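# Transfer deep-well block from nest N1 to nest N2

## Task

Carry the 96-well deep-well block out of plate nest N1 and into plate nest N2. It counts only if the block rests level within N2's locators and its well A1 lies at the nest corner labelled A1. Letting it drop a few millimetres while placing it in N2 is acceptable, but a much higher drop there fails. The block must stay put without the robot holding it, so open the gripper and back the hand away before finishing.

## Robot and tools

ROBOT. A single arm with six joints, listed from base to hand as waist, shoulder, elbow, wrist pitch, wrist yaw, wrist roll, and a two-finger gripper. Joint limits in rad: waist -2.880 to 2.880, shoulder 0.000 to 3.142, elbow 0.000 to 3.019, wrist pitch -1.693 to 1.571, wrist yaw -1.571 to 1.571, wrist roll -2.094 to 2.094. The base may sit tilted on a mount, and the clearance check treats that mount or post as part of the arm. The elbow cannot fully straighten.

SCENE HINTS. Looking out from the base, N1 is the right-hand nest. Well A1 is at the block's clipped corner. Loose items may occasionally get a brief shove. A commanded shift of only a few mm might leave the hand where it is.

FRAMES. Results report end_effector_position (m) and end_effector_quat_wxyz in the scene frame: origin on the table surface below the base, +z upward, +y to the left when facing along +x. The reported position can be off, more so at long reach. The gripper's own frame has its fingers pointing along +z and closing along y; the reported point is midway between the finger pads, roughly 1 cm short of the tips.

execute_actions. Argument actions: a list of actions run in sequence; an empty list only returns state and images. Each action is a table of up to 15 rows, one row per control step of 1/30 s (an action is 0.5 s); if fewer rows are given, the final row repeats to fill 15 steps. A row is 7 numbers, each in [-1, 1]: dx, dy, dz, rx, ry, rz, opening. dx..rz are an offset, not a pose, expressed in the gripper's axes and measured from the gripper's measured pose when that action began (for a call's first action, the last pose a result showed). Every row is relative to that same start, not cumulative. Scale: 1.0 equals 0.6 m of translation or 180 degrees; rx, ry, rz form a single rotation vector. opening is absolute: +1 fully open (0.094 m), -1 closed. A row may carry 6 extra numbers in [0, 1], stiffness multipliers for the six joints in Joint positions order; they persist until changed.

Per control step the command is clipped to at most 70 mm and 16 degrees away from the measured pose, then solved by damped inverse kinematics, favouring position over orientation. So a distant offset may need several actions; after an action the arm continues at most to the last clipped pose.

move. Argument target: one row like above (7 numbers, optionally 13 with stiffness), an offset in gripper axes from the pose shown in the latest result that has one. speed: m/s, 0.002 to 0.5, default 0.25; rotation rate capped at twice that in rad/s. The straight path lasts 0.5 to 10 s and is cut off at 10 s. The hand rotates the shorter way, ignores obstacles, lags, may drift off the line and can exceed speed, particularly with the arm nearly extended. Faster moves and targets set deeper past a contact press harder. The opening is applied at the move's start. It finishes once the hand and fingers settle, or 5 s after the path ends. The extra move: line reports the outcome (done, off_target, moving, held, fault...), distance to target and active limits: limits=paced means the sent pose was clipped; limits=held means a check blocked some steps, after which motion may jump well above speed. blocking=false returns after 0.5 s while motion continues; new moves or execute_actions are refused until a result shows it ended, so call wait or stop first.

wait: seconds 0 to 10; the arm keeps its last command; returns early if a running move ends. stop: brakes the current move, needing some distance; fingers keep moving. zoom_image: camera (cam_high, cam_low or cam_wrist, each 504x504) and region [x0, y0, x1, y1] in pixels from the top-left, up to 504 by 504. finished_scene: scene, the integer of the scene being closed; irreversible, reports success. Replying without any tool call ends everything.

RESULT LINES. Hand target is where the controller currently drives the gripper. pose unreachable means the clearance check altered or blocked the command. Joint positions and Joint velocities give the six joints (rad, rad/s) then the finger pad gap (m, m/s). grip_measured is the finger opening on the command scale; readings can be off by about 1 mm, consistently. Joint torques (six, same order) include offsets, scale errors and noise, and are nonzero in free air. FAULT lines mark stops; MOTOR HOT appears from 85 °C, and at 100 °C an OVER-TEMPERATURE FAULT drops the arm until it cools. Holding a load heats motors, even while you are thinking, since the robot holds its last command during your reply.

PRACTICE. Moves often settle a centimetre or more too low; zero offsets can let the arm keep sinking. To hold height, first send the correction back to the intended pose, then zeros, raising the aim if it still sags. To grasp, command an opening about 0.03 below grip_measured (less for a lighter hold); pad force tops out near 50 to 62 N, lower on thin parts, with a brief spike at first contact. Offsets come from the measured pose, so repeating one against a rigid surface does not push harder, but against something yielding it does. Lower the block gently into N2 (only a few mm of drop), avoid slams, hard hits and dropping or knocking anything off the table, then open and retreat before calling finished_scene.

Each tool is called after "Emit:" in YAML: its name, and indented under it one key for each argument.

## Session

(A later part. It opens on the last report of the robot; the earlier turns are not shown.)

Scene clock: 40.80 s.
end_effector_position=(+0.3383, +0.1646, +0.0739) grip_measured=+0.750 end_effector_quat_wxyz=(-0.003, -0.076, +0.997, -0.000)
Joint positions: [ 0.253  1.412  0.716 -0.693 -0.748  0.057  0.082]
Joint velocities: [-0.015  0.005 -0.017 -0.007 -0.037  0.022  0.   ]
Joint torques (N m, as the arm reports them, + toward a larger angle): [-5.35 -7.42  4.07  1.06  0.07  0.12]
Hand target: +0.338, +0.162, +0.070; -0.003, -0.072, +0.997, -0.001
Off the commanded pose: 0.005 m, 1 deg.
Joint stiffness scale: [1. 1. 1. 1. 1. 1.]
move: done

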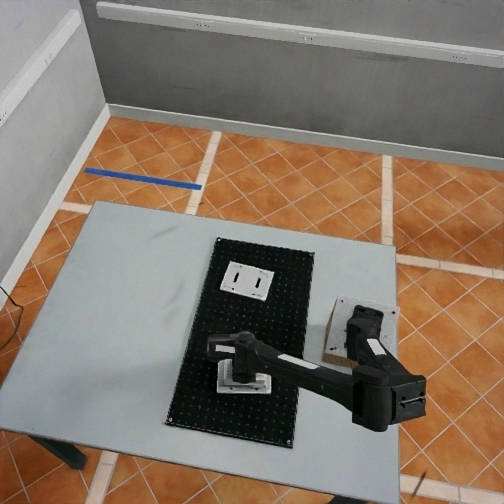

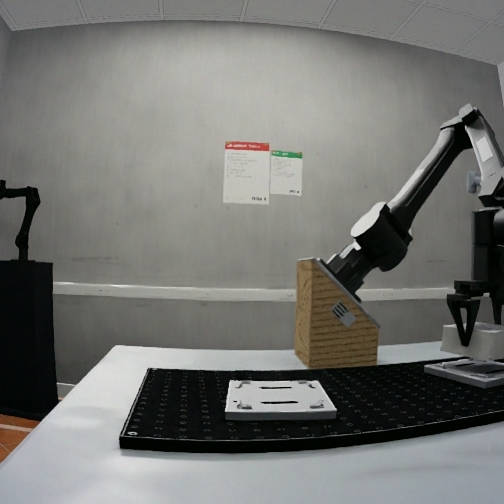

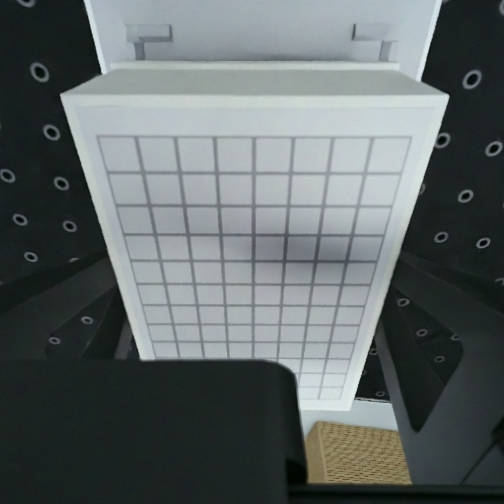

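Emit:
zoom_image:
  camera: "cam_wrist"
  region: [80, 0, 200, 80]

Emit:
zoom_image:
  camera: "cam_wrist"
  region: [320, 0, 440, 80]

Emit:
zoom_image:
  camera: "cam_low"
  region: [404, 290, 504, 400]

Region (80, 0, 200, 80) of cam_wrist's 504x504 image, scaled by 4.200, with more detail than that image has.

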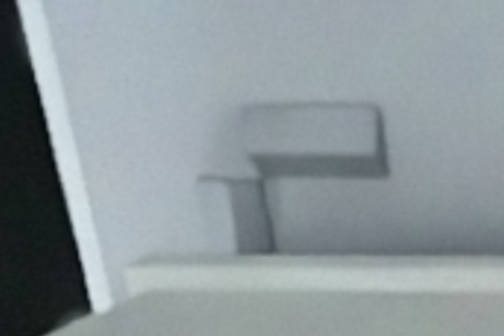

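Region (320, 0, 440, 80) of cam_wrist's 504x504 image, scaled by 4.200, with more detail than that image has.

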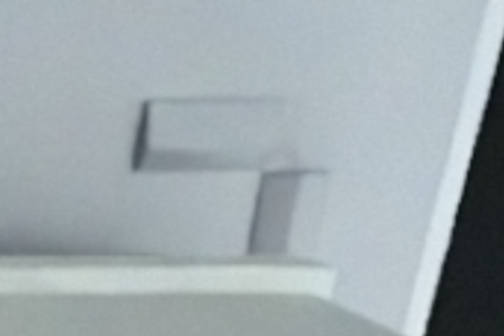

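Region (404, 290, 504, 400) of cam_low's 504x504 image, scaled by 4.582, with more detail than that image has; it fills the left 458 columns of this view, and the rest is white.

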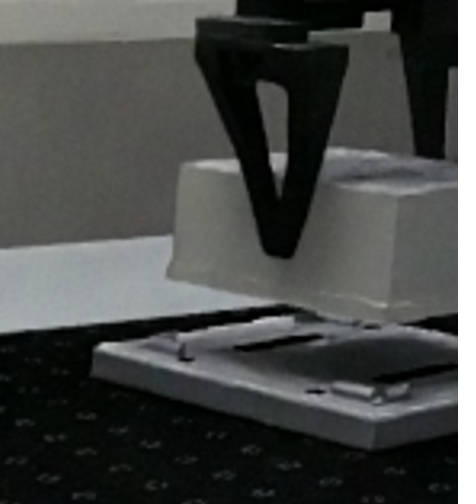

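Emit:
execute_actions:
  actions:
    - [[0.0004,-0.0046,0.008,0.0006,-0.0001,0.0025,0.71],[0.0,-0.005,0.0095,0.0006,-0.0003,0.0024,0.71],[-0.0005,-0.0054,0.011,0.0006,-0.0005,0.0023,0.71],[-0.001,-0.0058,0.0127,0.0006,-0.0006,0.0022,0.71],[-0.0015,-0.0062,0.0143,0.0006,-0.0008,0.0021,0.71],[-0.002,-0.0066,0.016,0.0006,-0.001,0.002,0.71],[-0.0025,-0.007,0.0176,0.0006,-0.0011,0.002,0.71],[-0.003,-0.0075,0.0193,0.0006,-0.0013,0.0019,0.71],[-0.0034,-0.0079,0.021,0.0006,-0.0015,0.0018,0.71],[-0.0038,-0.0083,0.0226,0.0006,-0.0016,0.0017,0.71],[-0.0042,-0.0087,0.024,0.0006,-0.0018,0.0016,0.71],[-0.0045,-0.009,0.0254,0.0006,-0.0019,0.0015,0.71],[-0.0048,-0.0093,0.0265,0.0006,-0.002,0.0015,0.71]]

Emit:
wait:
  seconds: 0.3

Emit:
zoom_image:
  camera: "cam_wrist"
  region: [60, 0, 180, 80]

Emit:
zoom_image:
  camera: "cam_wrist"
  region: [330, 0, 450, 80]

Scene clock: 44.70 s.
end_effector_position=(+0.3447, +0.1637, +0.0643) grip_measured=+0.750 end_effector_quat_wxyz=(+0.003, -0.079, +0.997, +0.000)
Joint positions: [ 0.267  1.439  0.716 -0.637 -0.745  0.081  0.082]
Joint velocities: [ 0.015  0.044 -0.007  0.046  0.066  0.051  0.   ]
Joint torques (N m, as the arm reports them, + toward a larger angle): [-6.2  -6.95  3.39  1.24  0.05  0.1 ]
Hand target: +0.342, +0.160, +0.058; -0.000, -0.074, +0.997, -0.001
Off the commanded pose: 0.008 m, 1 deg.
Joint stiffness scale: [1. 1. 1. 1. 1. 1.]

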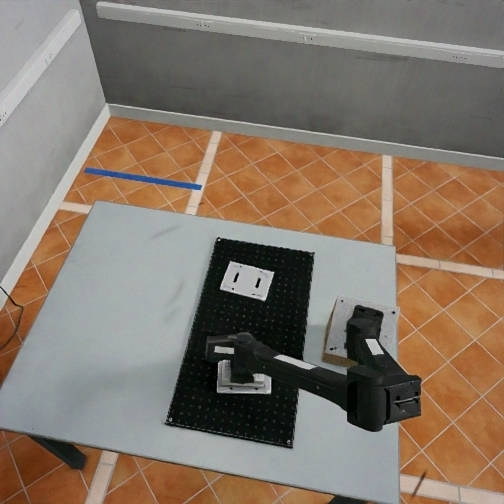

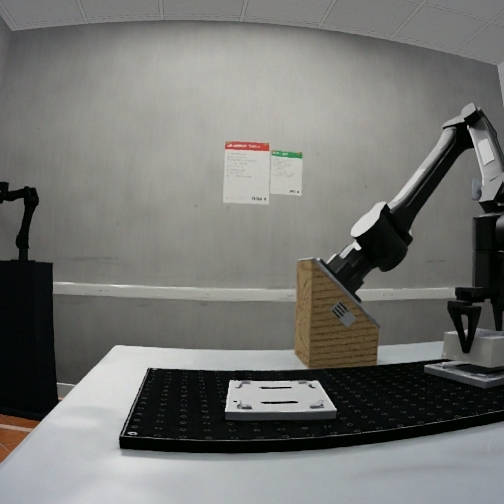

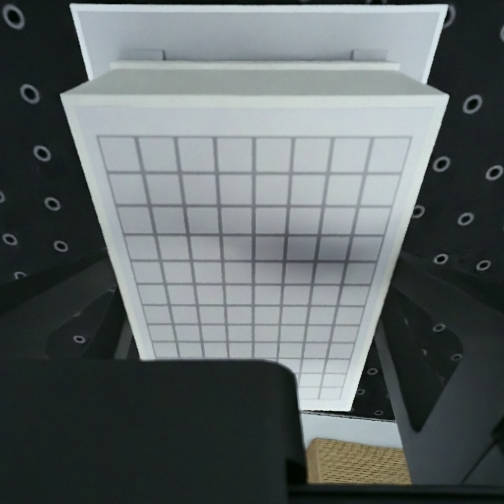

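Scene clock: 45.00 s.
end_effector_position=(+0.3450, +0.1635, +0.0637) grip_measured=+0.750 end_effector_quat_wxyz=(+0.003, -0.078, +0.997, +0.000)
Joint positions: [ 0.268  1.441  0.716 -0.634 -0.744  0.085  0.082]
Joint velocities: [-0.005 -0.005  0.002  0.002  0.081  0.037 -0.001]
Joint torques (N m, as the arm reports them, + toward a larger angle): [-5.47 -7.59  3.39  1.24  0.08  0.04]
Hand target: +0.342, +0.160, +0.058; -0.000, -0.074, +0.997, -0.001
Off the commanded pose: 0.008 m, 1 deg.
Joint stiffness scale: [1. 1. 1. 1. 1. 1.]
wait: 0.30 s; at rest by 0.17 s

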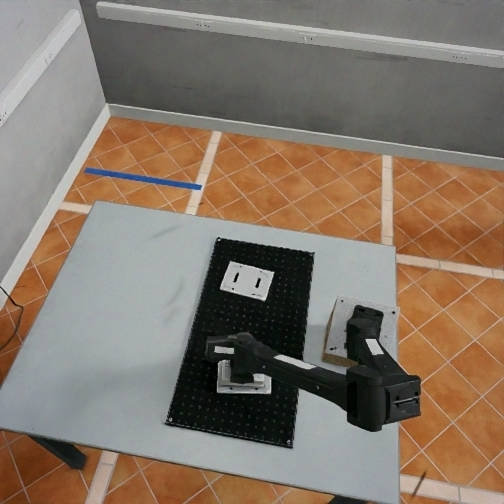

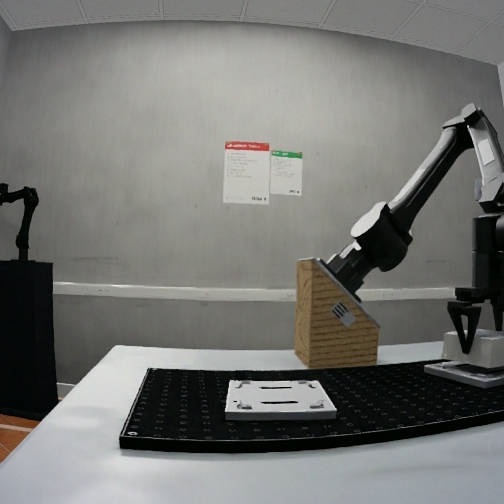

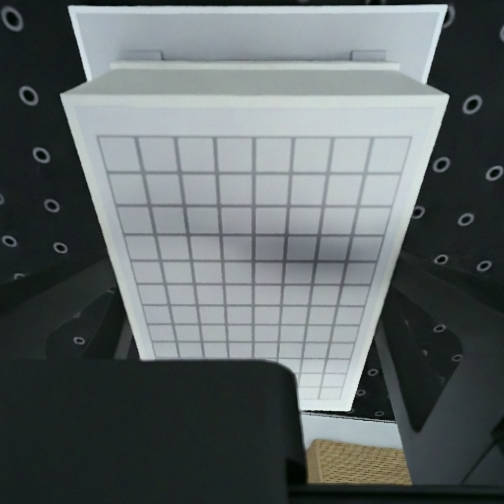

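Region (60, 0, 180, 80) of cam_wrist's 504x504 image, scaled by 4.200, with more detail than that image has.

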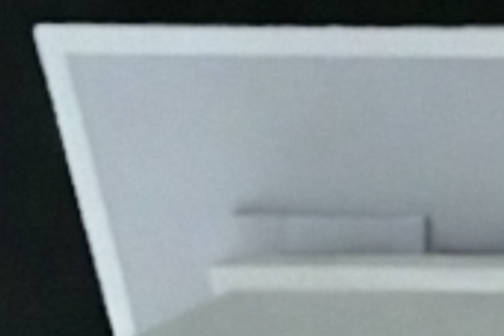

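Region (330, 0, 450, 80) of cam_wrist's 504x504 image, scaled by 4.200, with more detail than that image has.

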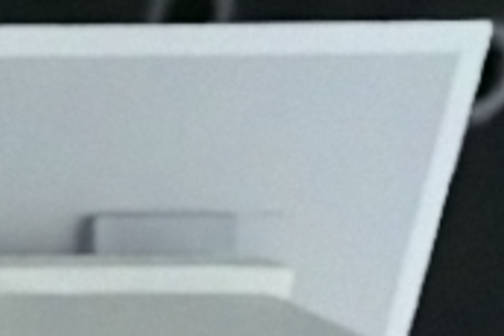

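Emit:
execute_actions:
  actions:
    - [[0.0075,-0.0065,0.0101,0.0006,0.0024,0.0032,0.71],[0.009,-0.0072,0.0107,0.0007,0.0028,0.0037,0.71],[0.0107,-0.008,0.0113,0.0007,0.0033,0.0041,0.71]]

Scene clock: 58.70 s.
end_effector_position=(+0.3407, +0.1608, +0.0619) grip_measured=+0.750 end_effector_quat_wxyz=(-0.001, -0.074, +0.997, -0.000)
Joint positions: [ 0.268  1.441  0.706 -0.633 -0.744  0.086  0.082]
Joint velocities: [-0.005 -0.005 -0.007 -0.007  0.007 -0.022  0.   ]
Joint torques (N m, as the arm reports them, + toward a larger angle): [-5.97 -7.89  3.92  1.24  0.07  0.07]
Hand target: +0.339, +0.158, +0.057; -0.002, -0.072, +0.997, -0.001
Off the commanded pose: 0.006 m, 0 deg.
Joint stiffness scale: [1. 1. 1. 1. 1. 1.]

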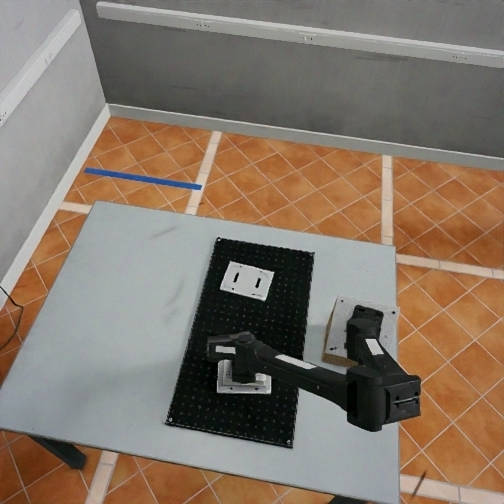

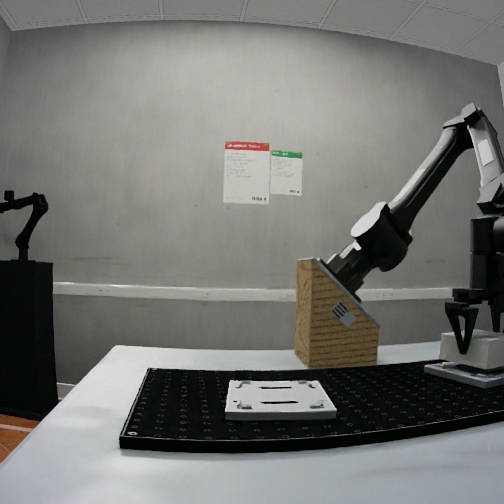

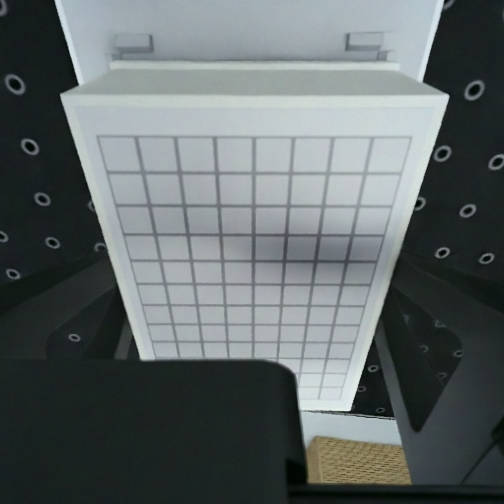

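Emit:
execute_actions:
  actions:
    - [[0.0021,-0.0041,0.0095,0.0007,0.0007,0.0011,0.71],[0.0013,-0.0036,0.0106,0.0007,0.0006,0.0005,0.71],[0.0005,-0.003,0.0118,0.0007,0.0005,0.0,0.71],[-0.0004,-0.0024,0.013,0.0007,0.0004,-0.0005,0.71],[-0.0012,-0.0019,0.0141,0.0007,0.0003,-0.0011,0.71],[-0.002,-0.0013,0.0153,0.0007,0.0002,-0.0016,0.71]]

Emit:
zoom_image:
  camera: "cam_wrist"
  region: [60, 0, 180, 80]

Emit:
zoom_image:
  camera: "cam_wrist"
  region: [330, 0, 450, 80]

Emit:
zoom_image:
  camera: "cam_low"
  region: [414, 320, 504, 400]

Scene clock: 61.07 s.
end_effector_position=(+0.3417, +0.1625, +0.0573) grip_measured=+0.750 end_effector_quat_wxyz=(-0.000, -0.079, +0.997, -0.001)
Joint positions: [ 0.28   1.448  0.706 -0.614 -0.741  0.094  0.082]
Joint velocities: [-0.024 -0.005 -0.002  0.007  0.066 -0.051 -0.001]
Joint torques (N m, as the arm reports them, + toward a larger angle): [-6.05 -7.82  3.91  1.14  0.1   0.06]
Hand target: +0.342, +0.160, +0.053; -0.001, -0.077, +0.997, -0.002
Off the commanded pose: 0.005 m, 0 deg.
Joint stiffness scale: [1. 1. 1. 1. 1. 1.]

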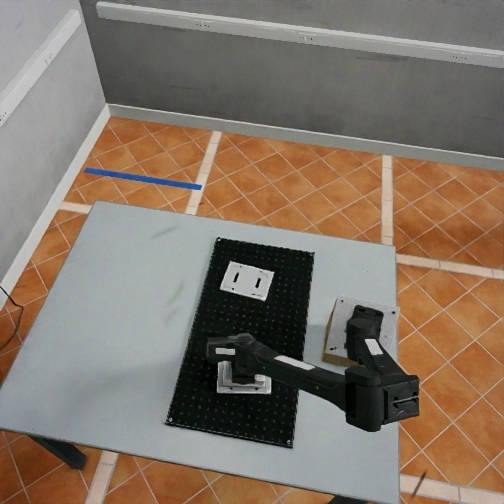

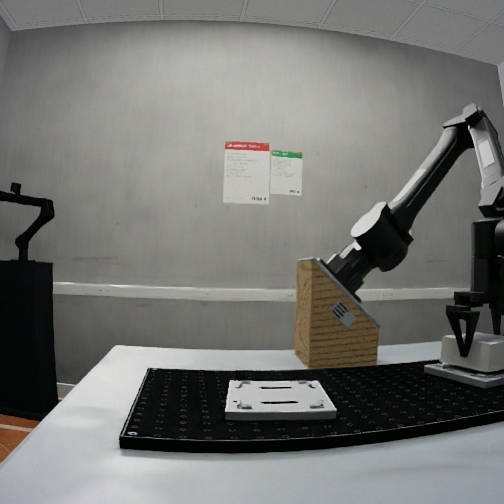

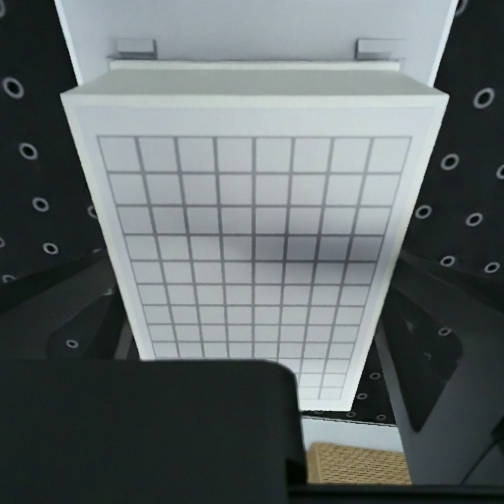

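Region (60, 0, 180, 80) of cam_wrist's 504x504 image, scaled by 4.200, with more detail than that image has.

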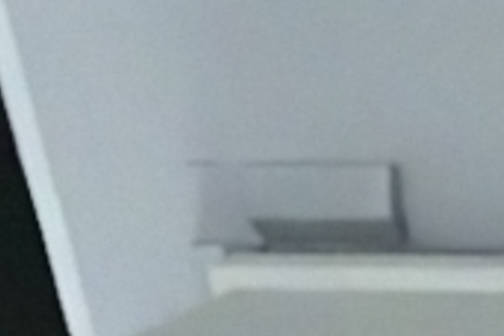

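Region (330, 0, 450, 80) of cam_wrist's 504x504 image, scaled by 4.200, with more detail than that image has.

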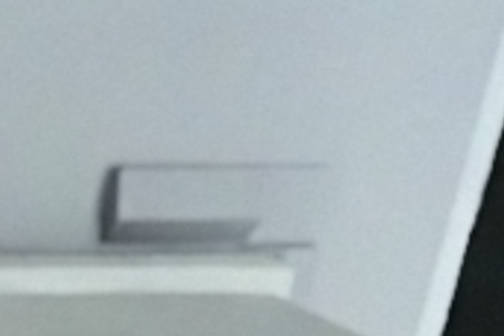

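Region (414, 320, 504, 400) of cam_low's 504x504 image, scaled by 5.600, with more detail than that image has.

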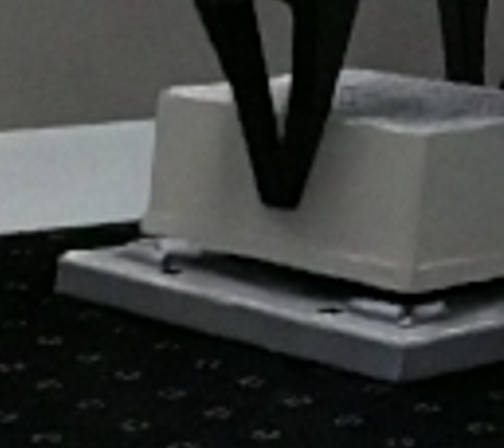

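Emit:
execute_actions:
  actions:
    - [[0.0001,-0.004,0.0088,0.0006,0.0009,0.0015,0.71],[0.0001,-0.004,0.0098,0.0006,0.0012,0.0015,0.71],[0.0001,-0.0041,0.0109,0.0006,0.0014,0.0016,0.71],[0.0001,-0.0041,0.0119,0.0006,0.0016,0.0016,0.71],[0.0001,-0.0042,0.013,0.0006,0.0019,0.0017,0.71],[0.0002,-0.0043,0.0141,0.0006,0.0021,0.0018,0.71],[0.0002,-0.0043,0.0151,0.0006,0.0023,0.0018,0.71],[0.0002,-0.0044,0.0162,0.0006,0.0025,0.0019,0.71],[0.0002,-0.0044,0.0172,0.0006,0.0028,0.0019,0.71],[0.0002,-0.0045,0.0183,0.0006,0.003,0.002,0.71]]

Emit:
zoom_image:
  camera: "cam_wrist"
  region: [60, 0, 180, 80]

Emit:
zoom_image:
  camera: "cam_wrist"
  region: [330, 0, 450, 80]

Emit:
zoom_image:
  camera: "cam_low"
  region: [414, 320, 504, 400]

Scene clock: 63.23 s.
end_effector_position=(+0.3409, +0.1617, +0.0506) grip_measured=+0.750 end_effector_quat_wxyz=(-0.005, -0.078, +0.997, -0.001)
Joint positions: [ 0.292  1.465  0.706 -0.6   -0.739  0.102  0.082]
Joint velocities: [-0.015  0.005  0.012  0.007 -0.007  0.022 -0.   ]
Joint torques (N m, as the arm reports them, + toward a larger angle): [-5.56 -7.48  4.07  1.26  0.06  0.06]
Hand target: +0.342, +0.160, +0.046; -0.005, -0.076, +0.997, -0.002
Off the commanded pose: 0.005 m, 0 deg.
Joint stiffness scale: [1. 1. 1. 1. 1. 1.]

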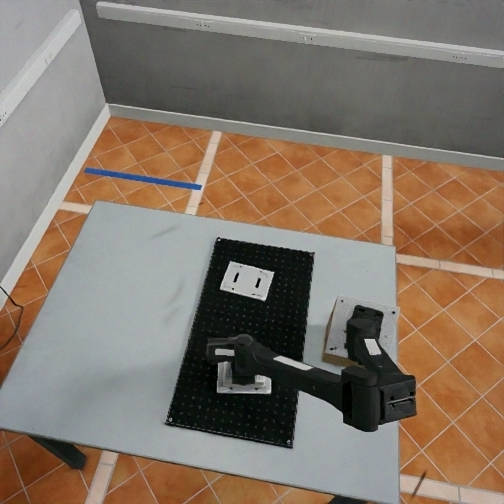

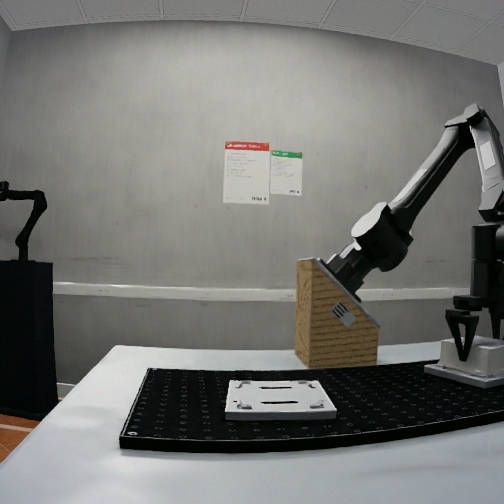

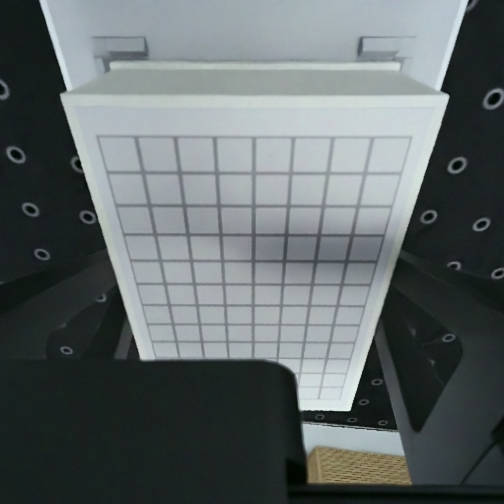

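Region (60, 0, 180, 80) of cam_wrist's 504x504 image, scaled by 4.200, with more detail than that image has.

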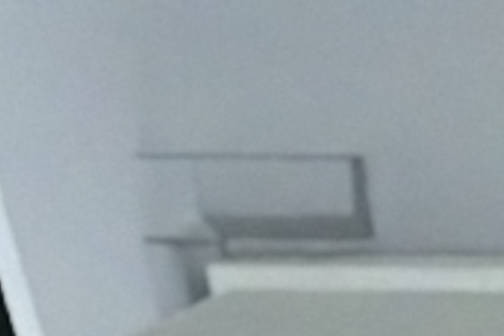

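Region (330, 0, 450, 80) of cam_wrist's 504x504 image, scaled by 4.200, with more detail than that image has.

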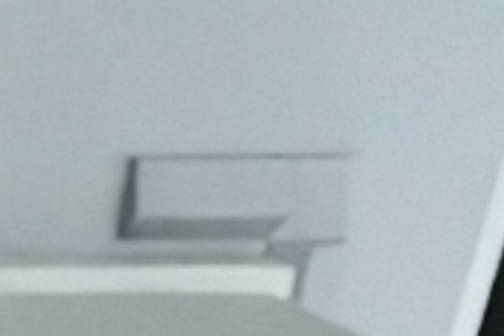

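Region (414, 320, 504, 400) of cam_low's 504x504 image, scaled by 5.600, with more detail than that image has.

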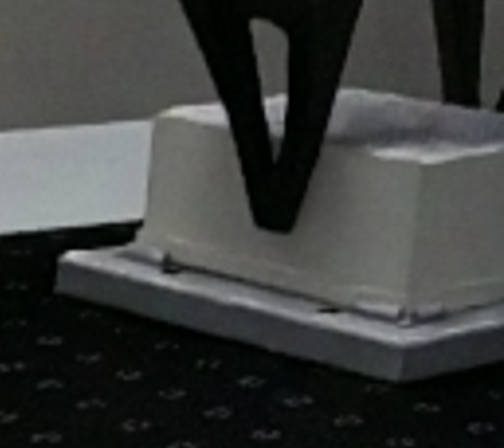

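Emit:
execute_actions:
  actions:
    - [[-0.0021,-0.0033,0.0072,0.0006,-0.0006,0.0013,0.71],[-0.0029,-0.0032,0.0072,0.0006,-0.0012,0.0013,0.71],[-0.0029,-0.0032,0.0072,0.0006,-0.0012,0.0013,0.71],[-0.0029,-0.0032,0.0072,0.0006,-0.0012,0.0013,0.71],[-0.0029,-0.0032,0.0072,0.0006,-0.0012,0.0013,0.71],[-0.0029,-0.0032,0.0072,0.0006,-0.0012,0.0013,0.71],[-0.0029,-0.0032,0.0072,0.0006,-0.0012,0.0013,0.73],[-0.0029,-0.0032,0.0072,0.0006,-0.0012,0.0013,0.745],[-0.0029,-0.0032,0.0072,0.0006,-0.0012,0.0013,0.755],[-0.0029,-0.0032,0.0072,0.0006,-0.0012,0.0013,0.77],[-0.0029,-0.0032,0.0072,0.0006,-0.0012,0.0013,0.8],[-0.0029,-0.0032,0.0072,0.0006,-0.0012,0.0013,0.85],[-0.0029,-0.0032,0.0072,0.0006,-0.0012,0.0013,0.9],[-0.0029,-0.0032,0.0072,0.0006,-0.0012,0.0013,0.95],[-0.0029,-0.0032,0.0072,0.0006,-0.0012,0.0013,1]]

Emit:
zoom_image:
  camera: "cam_wrist"
  region: [30, 0, 250, 150]

Emit:
zoom_image:
  camera: "cam_wrist"
  region: [260, 0, 480, 150]

Emit:
zoom_image:
  camera: "cam_low"
  region: [414, 320, 504, 400]

Scene clock: 65.33 s.
end_effector_position=(+0.3419, +0.1617, +0.0506) grip_measured=+0.978 end_effector_quat_wxyz=(-0.003, -0.078, +0.997, -0.002)
Joint positions: [ 0.292  1.465  0.706 -0.595 -0.738  0.107  0.093]
Joint velocities: [-0.015 -0.005 -0.012 -0.002  0.022  0.125  0.062]
Joint torques (N m, as the arm reports them, + toward a larger angle): [-5.65 -7.47  4.03  1.    0.1   0.11]
Hand target: +0.343, +0.160, +0.046; -0.003, -0.076, +0.997, -0.002
Off the commanded pose: 0.005 m, 0 deg.
Joint stiffness scale: [1. 1. 1. 1. 1. 1.]

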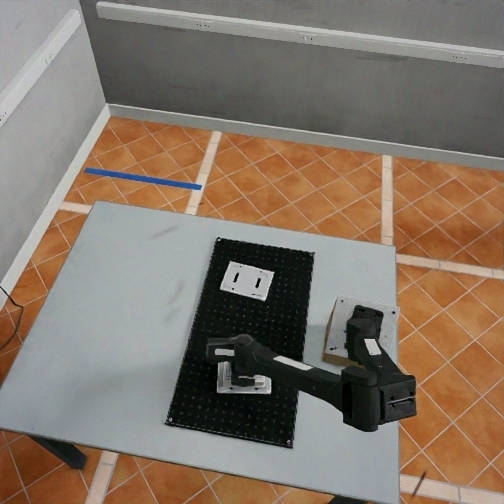

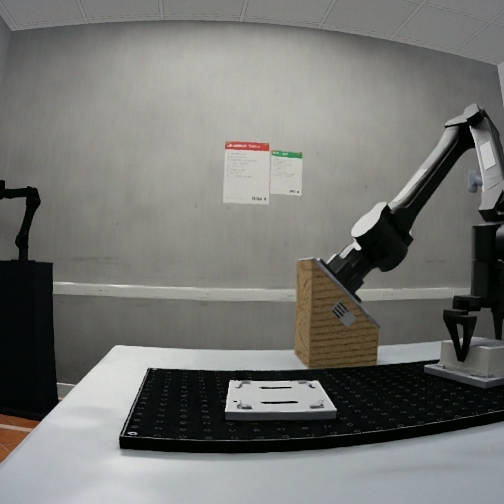

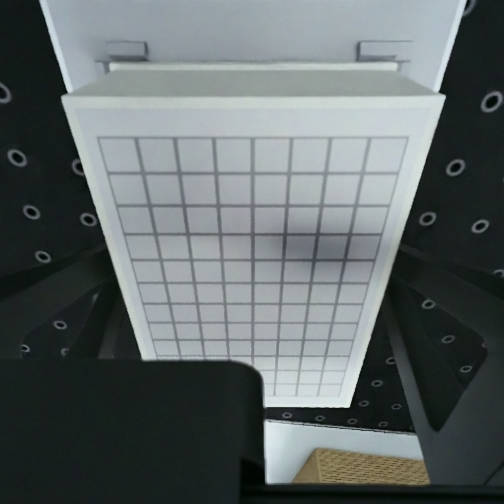

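Region (30, 0, 250, 150) of cam_wrist's 504x504 image, scaled by 2.291, with more detail than that image has; it fills the top 344 rows of this view, and the rest is white.

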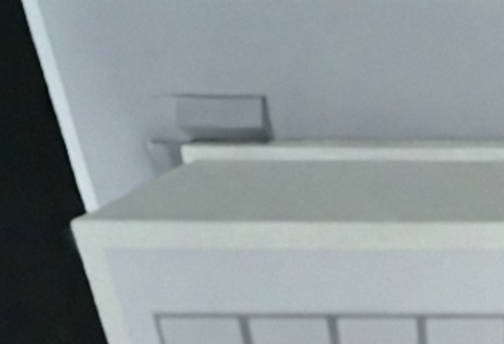

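Region (260, 0, 480, 150) of cam_wrist's 504x504 image, scaled by 2.291, with more detail than that image has; it fills the top 344 rows of this view, and the rest is white.

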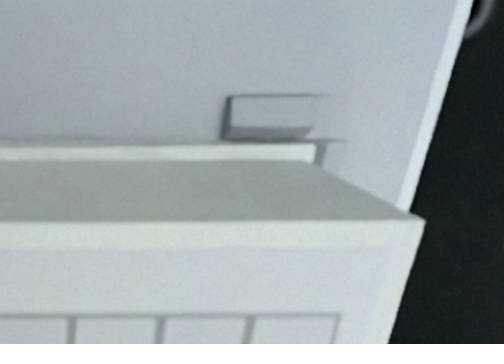

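Region (414, 320, 504, 400) of cam_low's 504x504 image, scaled by 5.600, with more detail than that image has.

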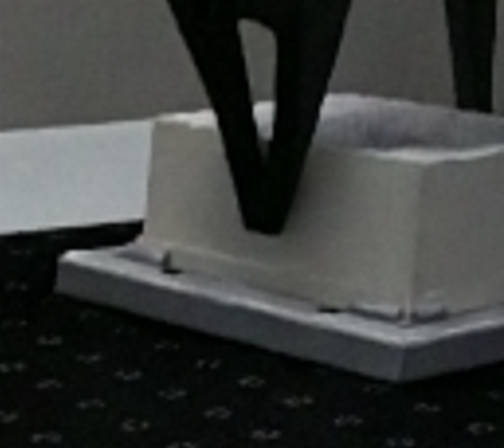

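Emit:
execute_actions:
  actions:
    - [[-0.008,0.001,0.0,0,-0.004,-0.001,1],[-0.016,0.005,-0.008,0,-0.007,-0.003,1],[-0.024,0.009,-0.016,0,-0.01,-0.005,1],[-0.0308,0.0134,-0.0227,-0.0003,-0.0133,-0.0072,1],[-0.0308,0.0134,-0.026,-0.0003,-0.0133,-0.0072,1],[-0.0308,0.0134,-0.03,-0.0003,-0.0133,-0.0072,1],[-0.0308,0.0134,-0.034,-0.0003,-0.0133,-0.0072,1],[-0.0308,0.0134,-0.038,-0.0003,-0.0133,-0.0072,1],[-0.0308,0.0134,-0.042,-0.0003,-0.0133,-0.0072,1],[-0.0308,0.0134,-0.046,-0.0003,-0.0133,-0.0072,1],[-0.0308,0.0134,-0.05,-0.0003,-0.0133,-0.0072,1],[-0.0308,0.0134,-0.054,-0.0003,-0.0133,-0.0072,1],[-0.0308,0.0134,-0.058,-0.0003,-0.0133,-0.0072,1],[-0.0308,0.0134,-0.061,-0.0003,-0.0133,-0.0072,1],[-0.0308,0.0134,-0.063,-0.0003,-0.0133,-0.0072,1]]

Scene clock: 67.10 s.
end_effector_position=(+0.3441, +0.1617, +0.0715) grip_measured=+1.000 end_effector_quat_wxyz=(+0.002, -0.071, +0.997, -0.002)
Joint positions: [ 0.25   1.428  0.72  -0.669 -0.744  0.075  0.094]
Joint velocities: [-0.132 -0.132  0.095 -0.242 -0.022 -0.183  0.   ]
Joint torques (N m, as the arm reports them, + toward a larger angle): [-6.58 -9.8   7.47 -0.37 -0.08 -0.07]
Hand target: +0.359, +0.172, +0.088; +0.018, -0.089, +0.996, +0.000
Off the commanded pose: 0.025 m, 3 deg.
Joint stiffness scale: [1. 1. 1. 1. 1. 1.]

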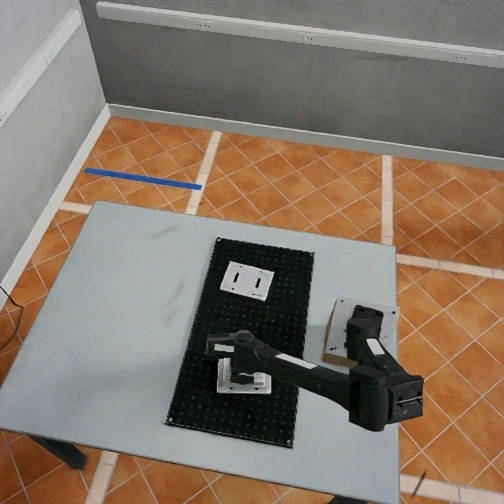

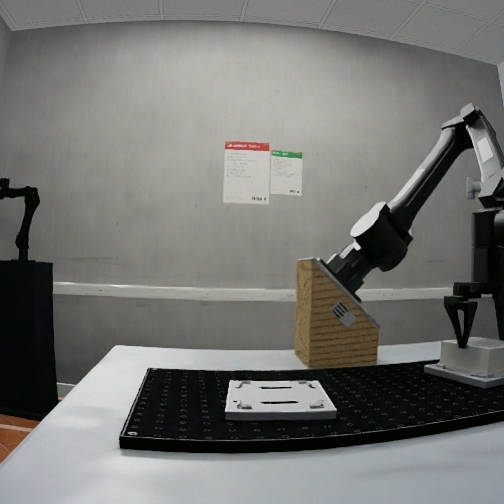

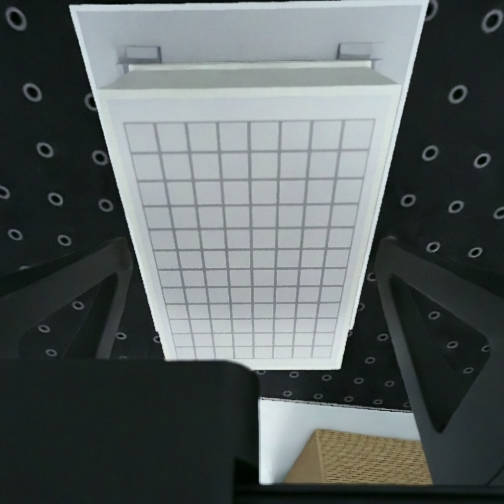

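Emit:
execute_actions:
  actions:
    - [[-0.027,0.014,-0.031,-0.0013,-0.01,-0.0115,1],[-0.027,0.014,-0.036,-0.0013,-0.01,-0.0115,1],[-0.027,0.014,-0.043,-0.0013,-0.01,-0.0115,1],[-0.027,0.014,-0.052,-0.0013,-0.01,-0.0115,1],[-0.027,0.014,-0.062,-0.0013,-0.01,-0.0115,1],[-0.027,0.014,-0.073,-0.0013,-0.01,-0.0115,1],[-0.027,0.014,-0.085,-0.0013,-0.01,-0.0115,1],[-0.027,0.014,-0.097,-0.0013,-0.01,-0.0115,1],[-0.027,0.014,-0.109,-0.0013,-0.01,-0.0115,1],[-0.027,0.014,-0.121,-0.0013,-0.01,-0.0115,1],[-0.027,0.014,-0.133,-0.0013,-0.01,-0.0115,1],[-0.027,0.014,-0.145,-0.0013,-0.01,-0.0115,1],[-0.027,0.014,-0.157,-0.0013,-0.01,-0.0115,1],[-0.027,0.014,-0.169,-0.0013,-0.01,-0.0115,1],[-0.027,0.014,-0.181,-0.0013,-0.01,-0.0115,1]]
    - [[-0.022,0.014,-0.075,-0.0013,-0.01,-0.0115,1],[-0.017,0.014,-0.086,-0.0013,-0.01,-0.0115,1],[-0.012,0.014,-0.097,-0.0013,-0.01,-0.0115,1],[-0.007,0.014,-0.107,-0.0013,-0.01,-0.0115,1],[-0.002,0.014,-0.116,-0.0013,-0.01,-0.0115,1],[0.003,0.014,-0.124,-0.0013,-0.01,-0.0115,1],[0.008,0.014,-0.131,-0.0013,-0.01,-0.0115,1],[0.012,0.014,-0.137,-0.0013,-0.01,-0.0115,1],[0.015,0.014,-0.142,-0.0013,-0.01,-0.0115,1],[0.017,0.014,-0.146,-0.0013,-0.01,-0.0115,1],[0.018,0.014,-0.149,-0.0013,-0.01,-0.0115,1],[0.018,0.014,-0.15,-0.0013,-0.01,-0.0115,1]]

Emit:
zoom_image:
  camera: "cam_low"
  region: [414, 320, 504, 400]

Emit:
zoom_image:
  camera: "cam_high"
  region: [200, 330, 290, 405]

Emit:
zoom_image:
  camera: "cam_wrist"
  region: [130, 0, 380, 250]

Scene clock: 69.47 s.
end_effector_position=(+0.3194, +0.1586, +0.2226) grip_measured=+1.000 end_effector_quat_wxyz=(+0.011, -0.043, +0.999, +0.007)
Joint positions: [-0.09   1.237  0.862 -1.308 -0.777 -0.326  0.094]
Joint velocities: [-0.005 -0.005  0.022 -0.076 -0.037 -0.198  0.   ]
Joint torques (N m, as the arm reports them, + toward a larger angle): [-6.05 -4.92 11.37 -0.45 -0.04 -0.05]
Hand target: +0.332, +0.168, +0.238; +0.024, -0.071, +0.997, +0.003
Off the commanded pose: 0.023 m, 4 deg.
Joint stiffness scale: [1. 1. 1. 1. 1. 1.]

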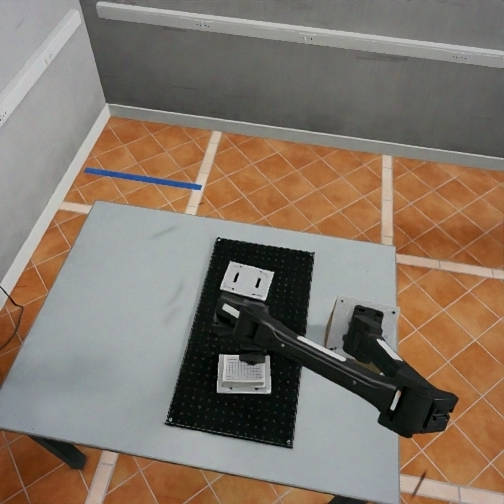

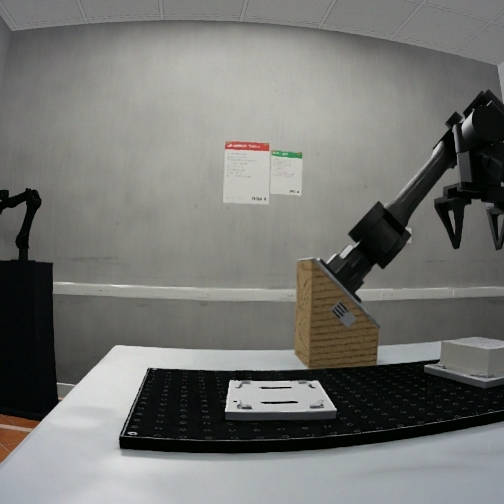

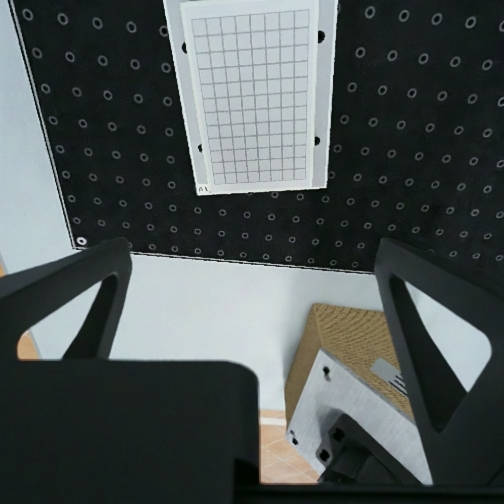

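Region (414, 320, 504, 400) of cam_low's 504x504 image, scaled by 5.600, with more detail than that image has.

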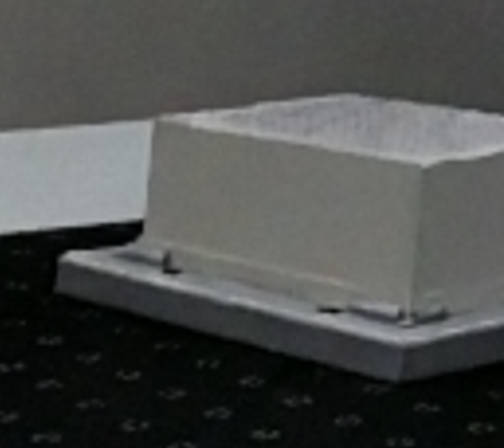

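Region (200, 330, 290, 405) of cam_high's 504x504 image, scaled by 5.600, with more detail than that image has.

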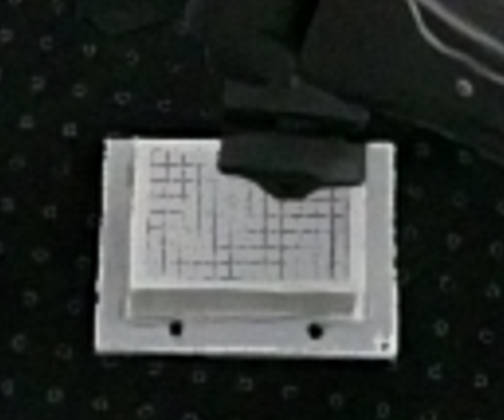

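Region (130, 0, 380, 250) of cam_wrist's 504x504 image, scaled by 2.016, with more detail than that image has.

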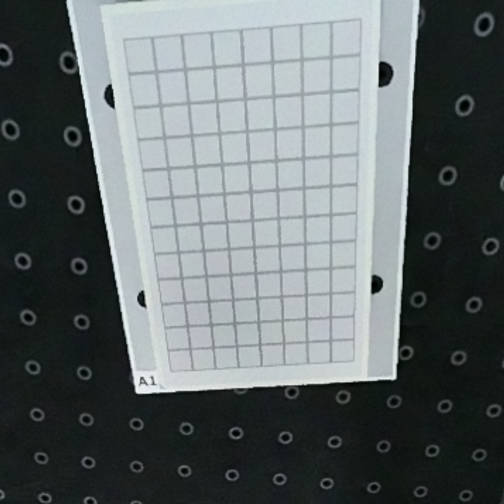

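Emit:
finished_scene:
  scene: 1

The scene is finished: the task was done.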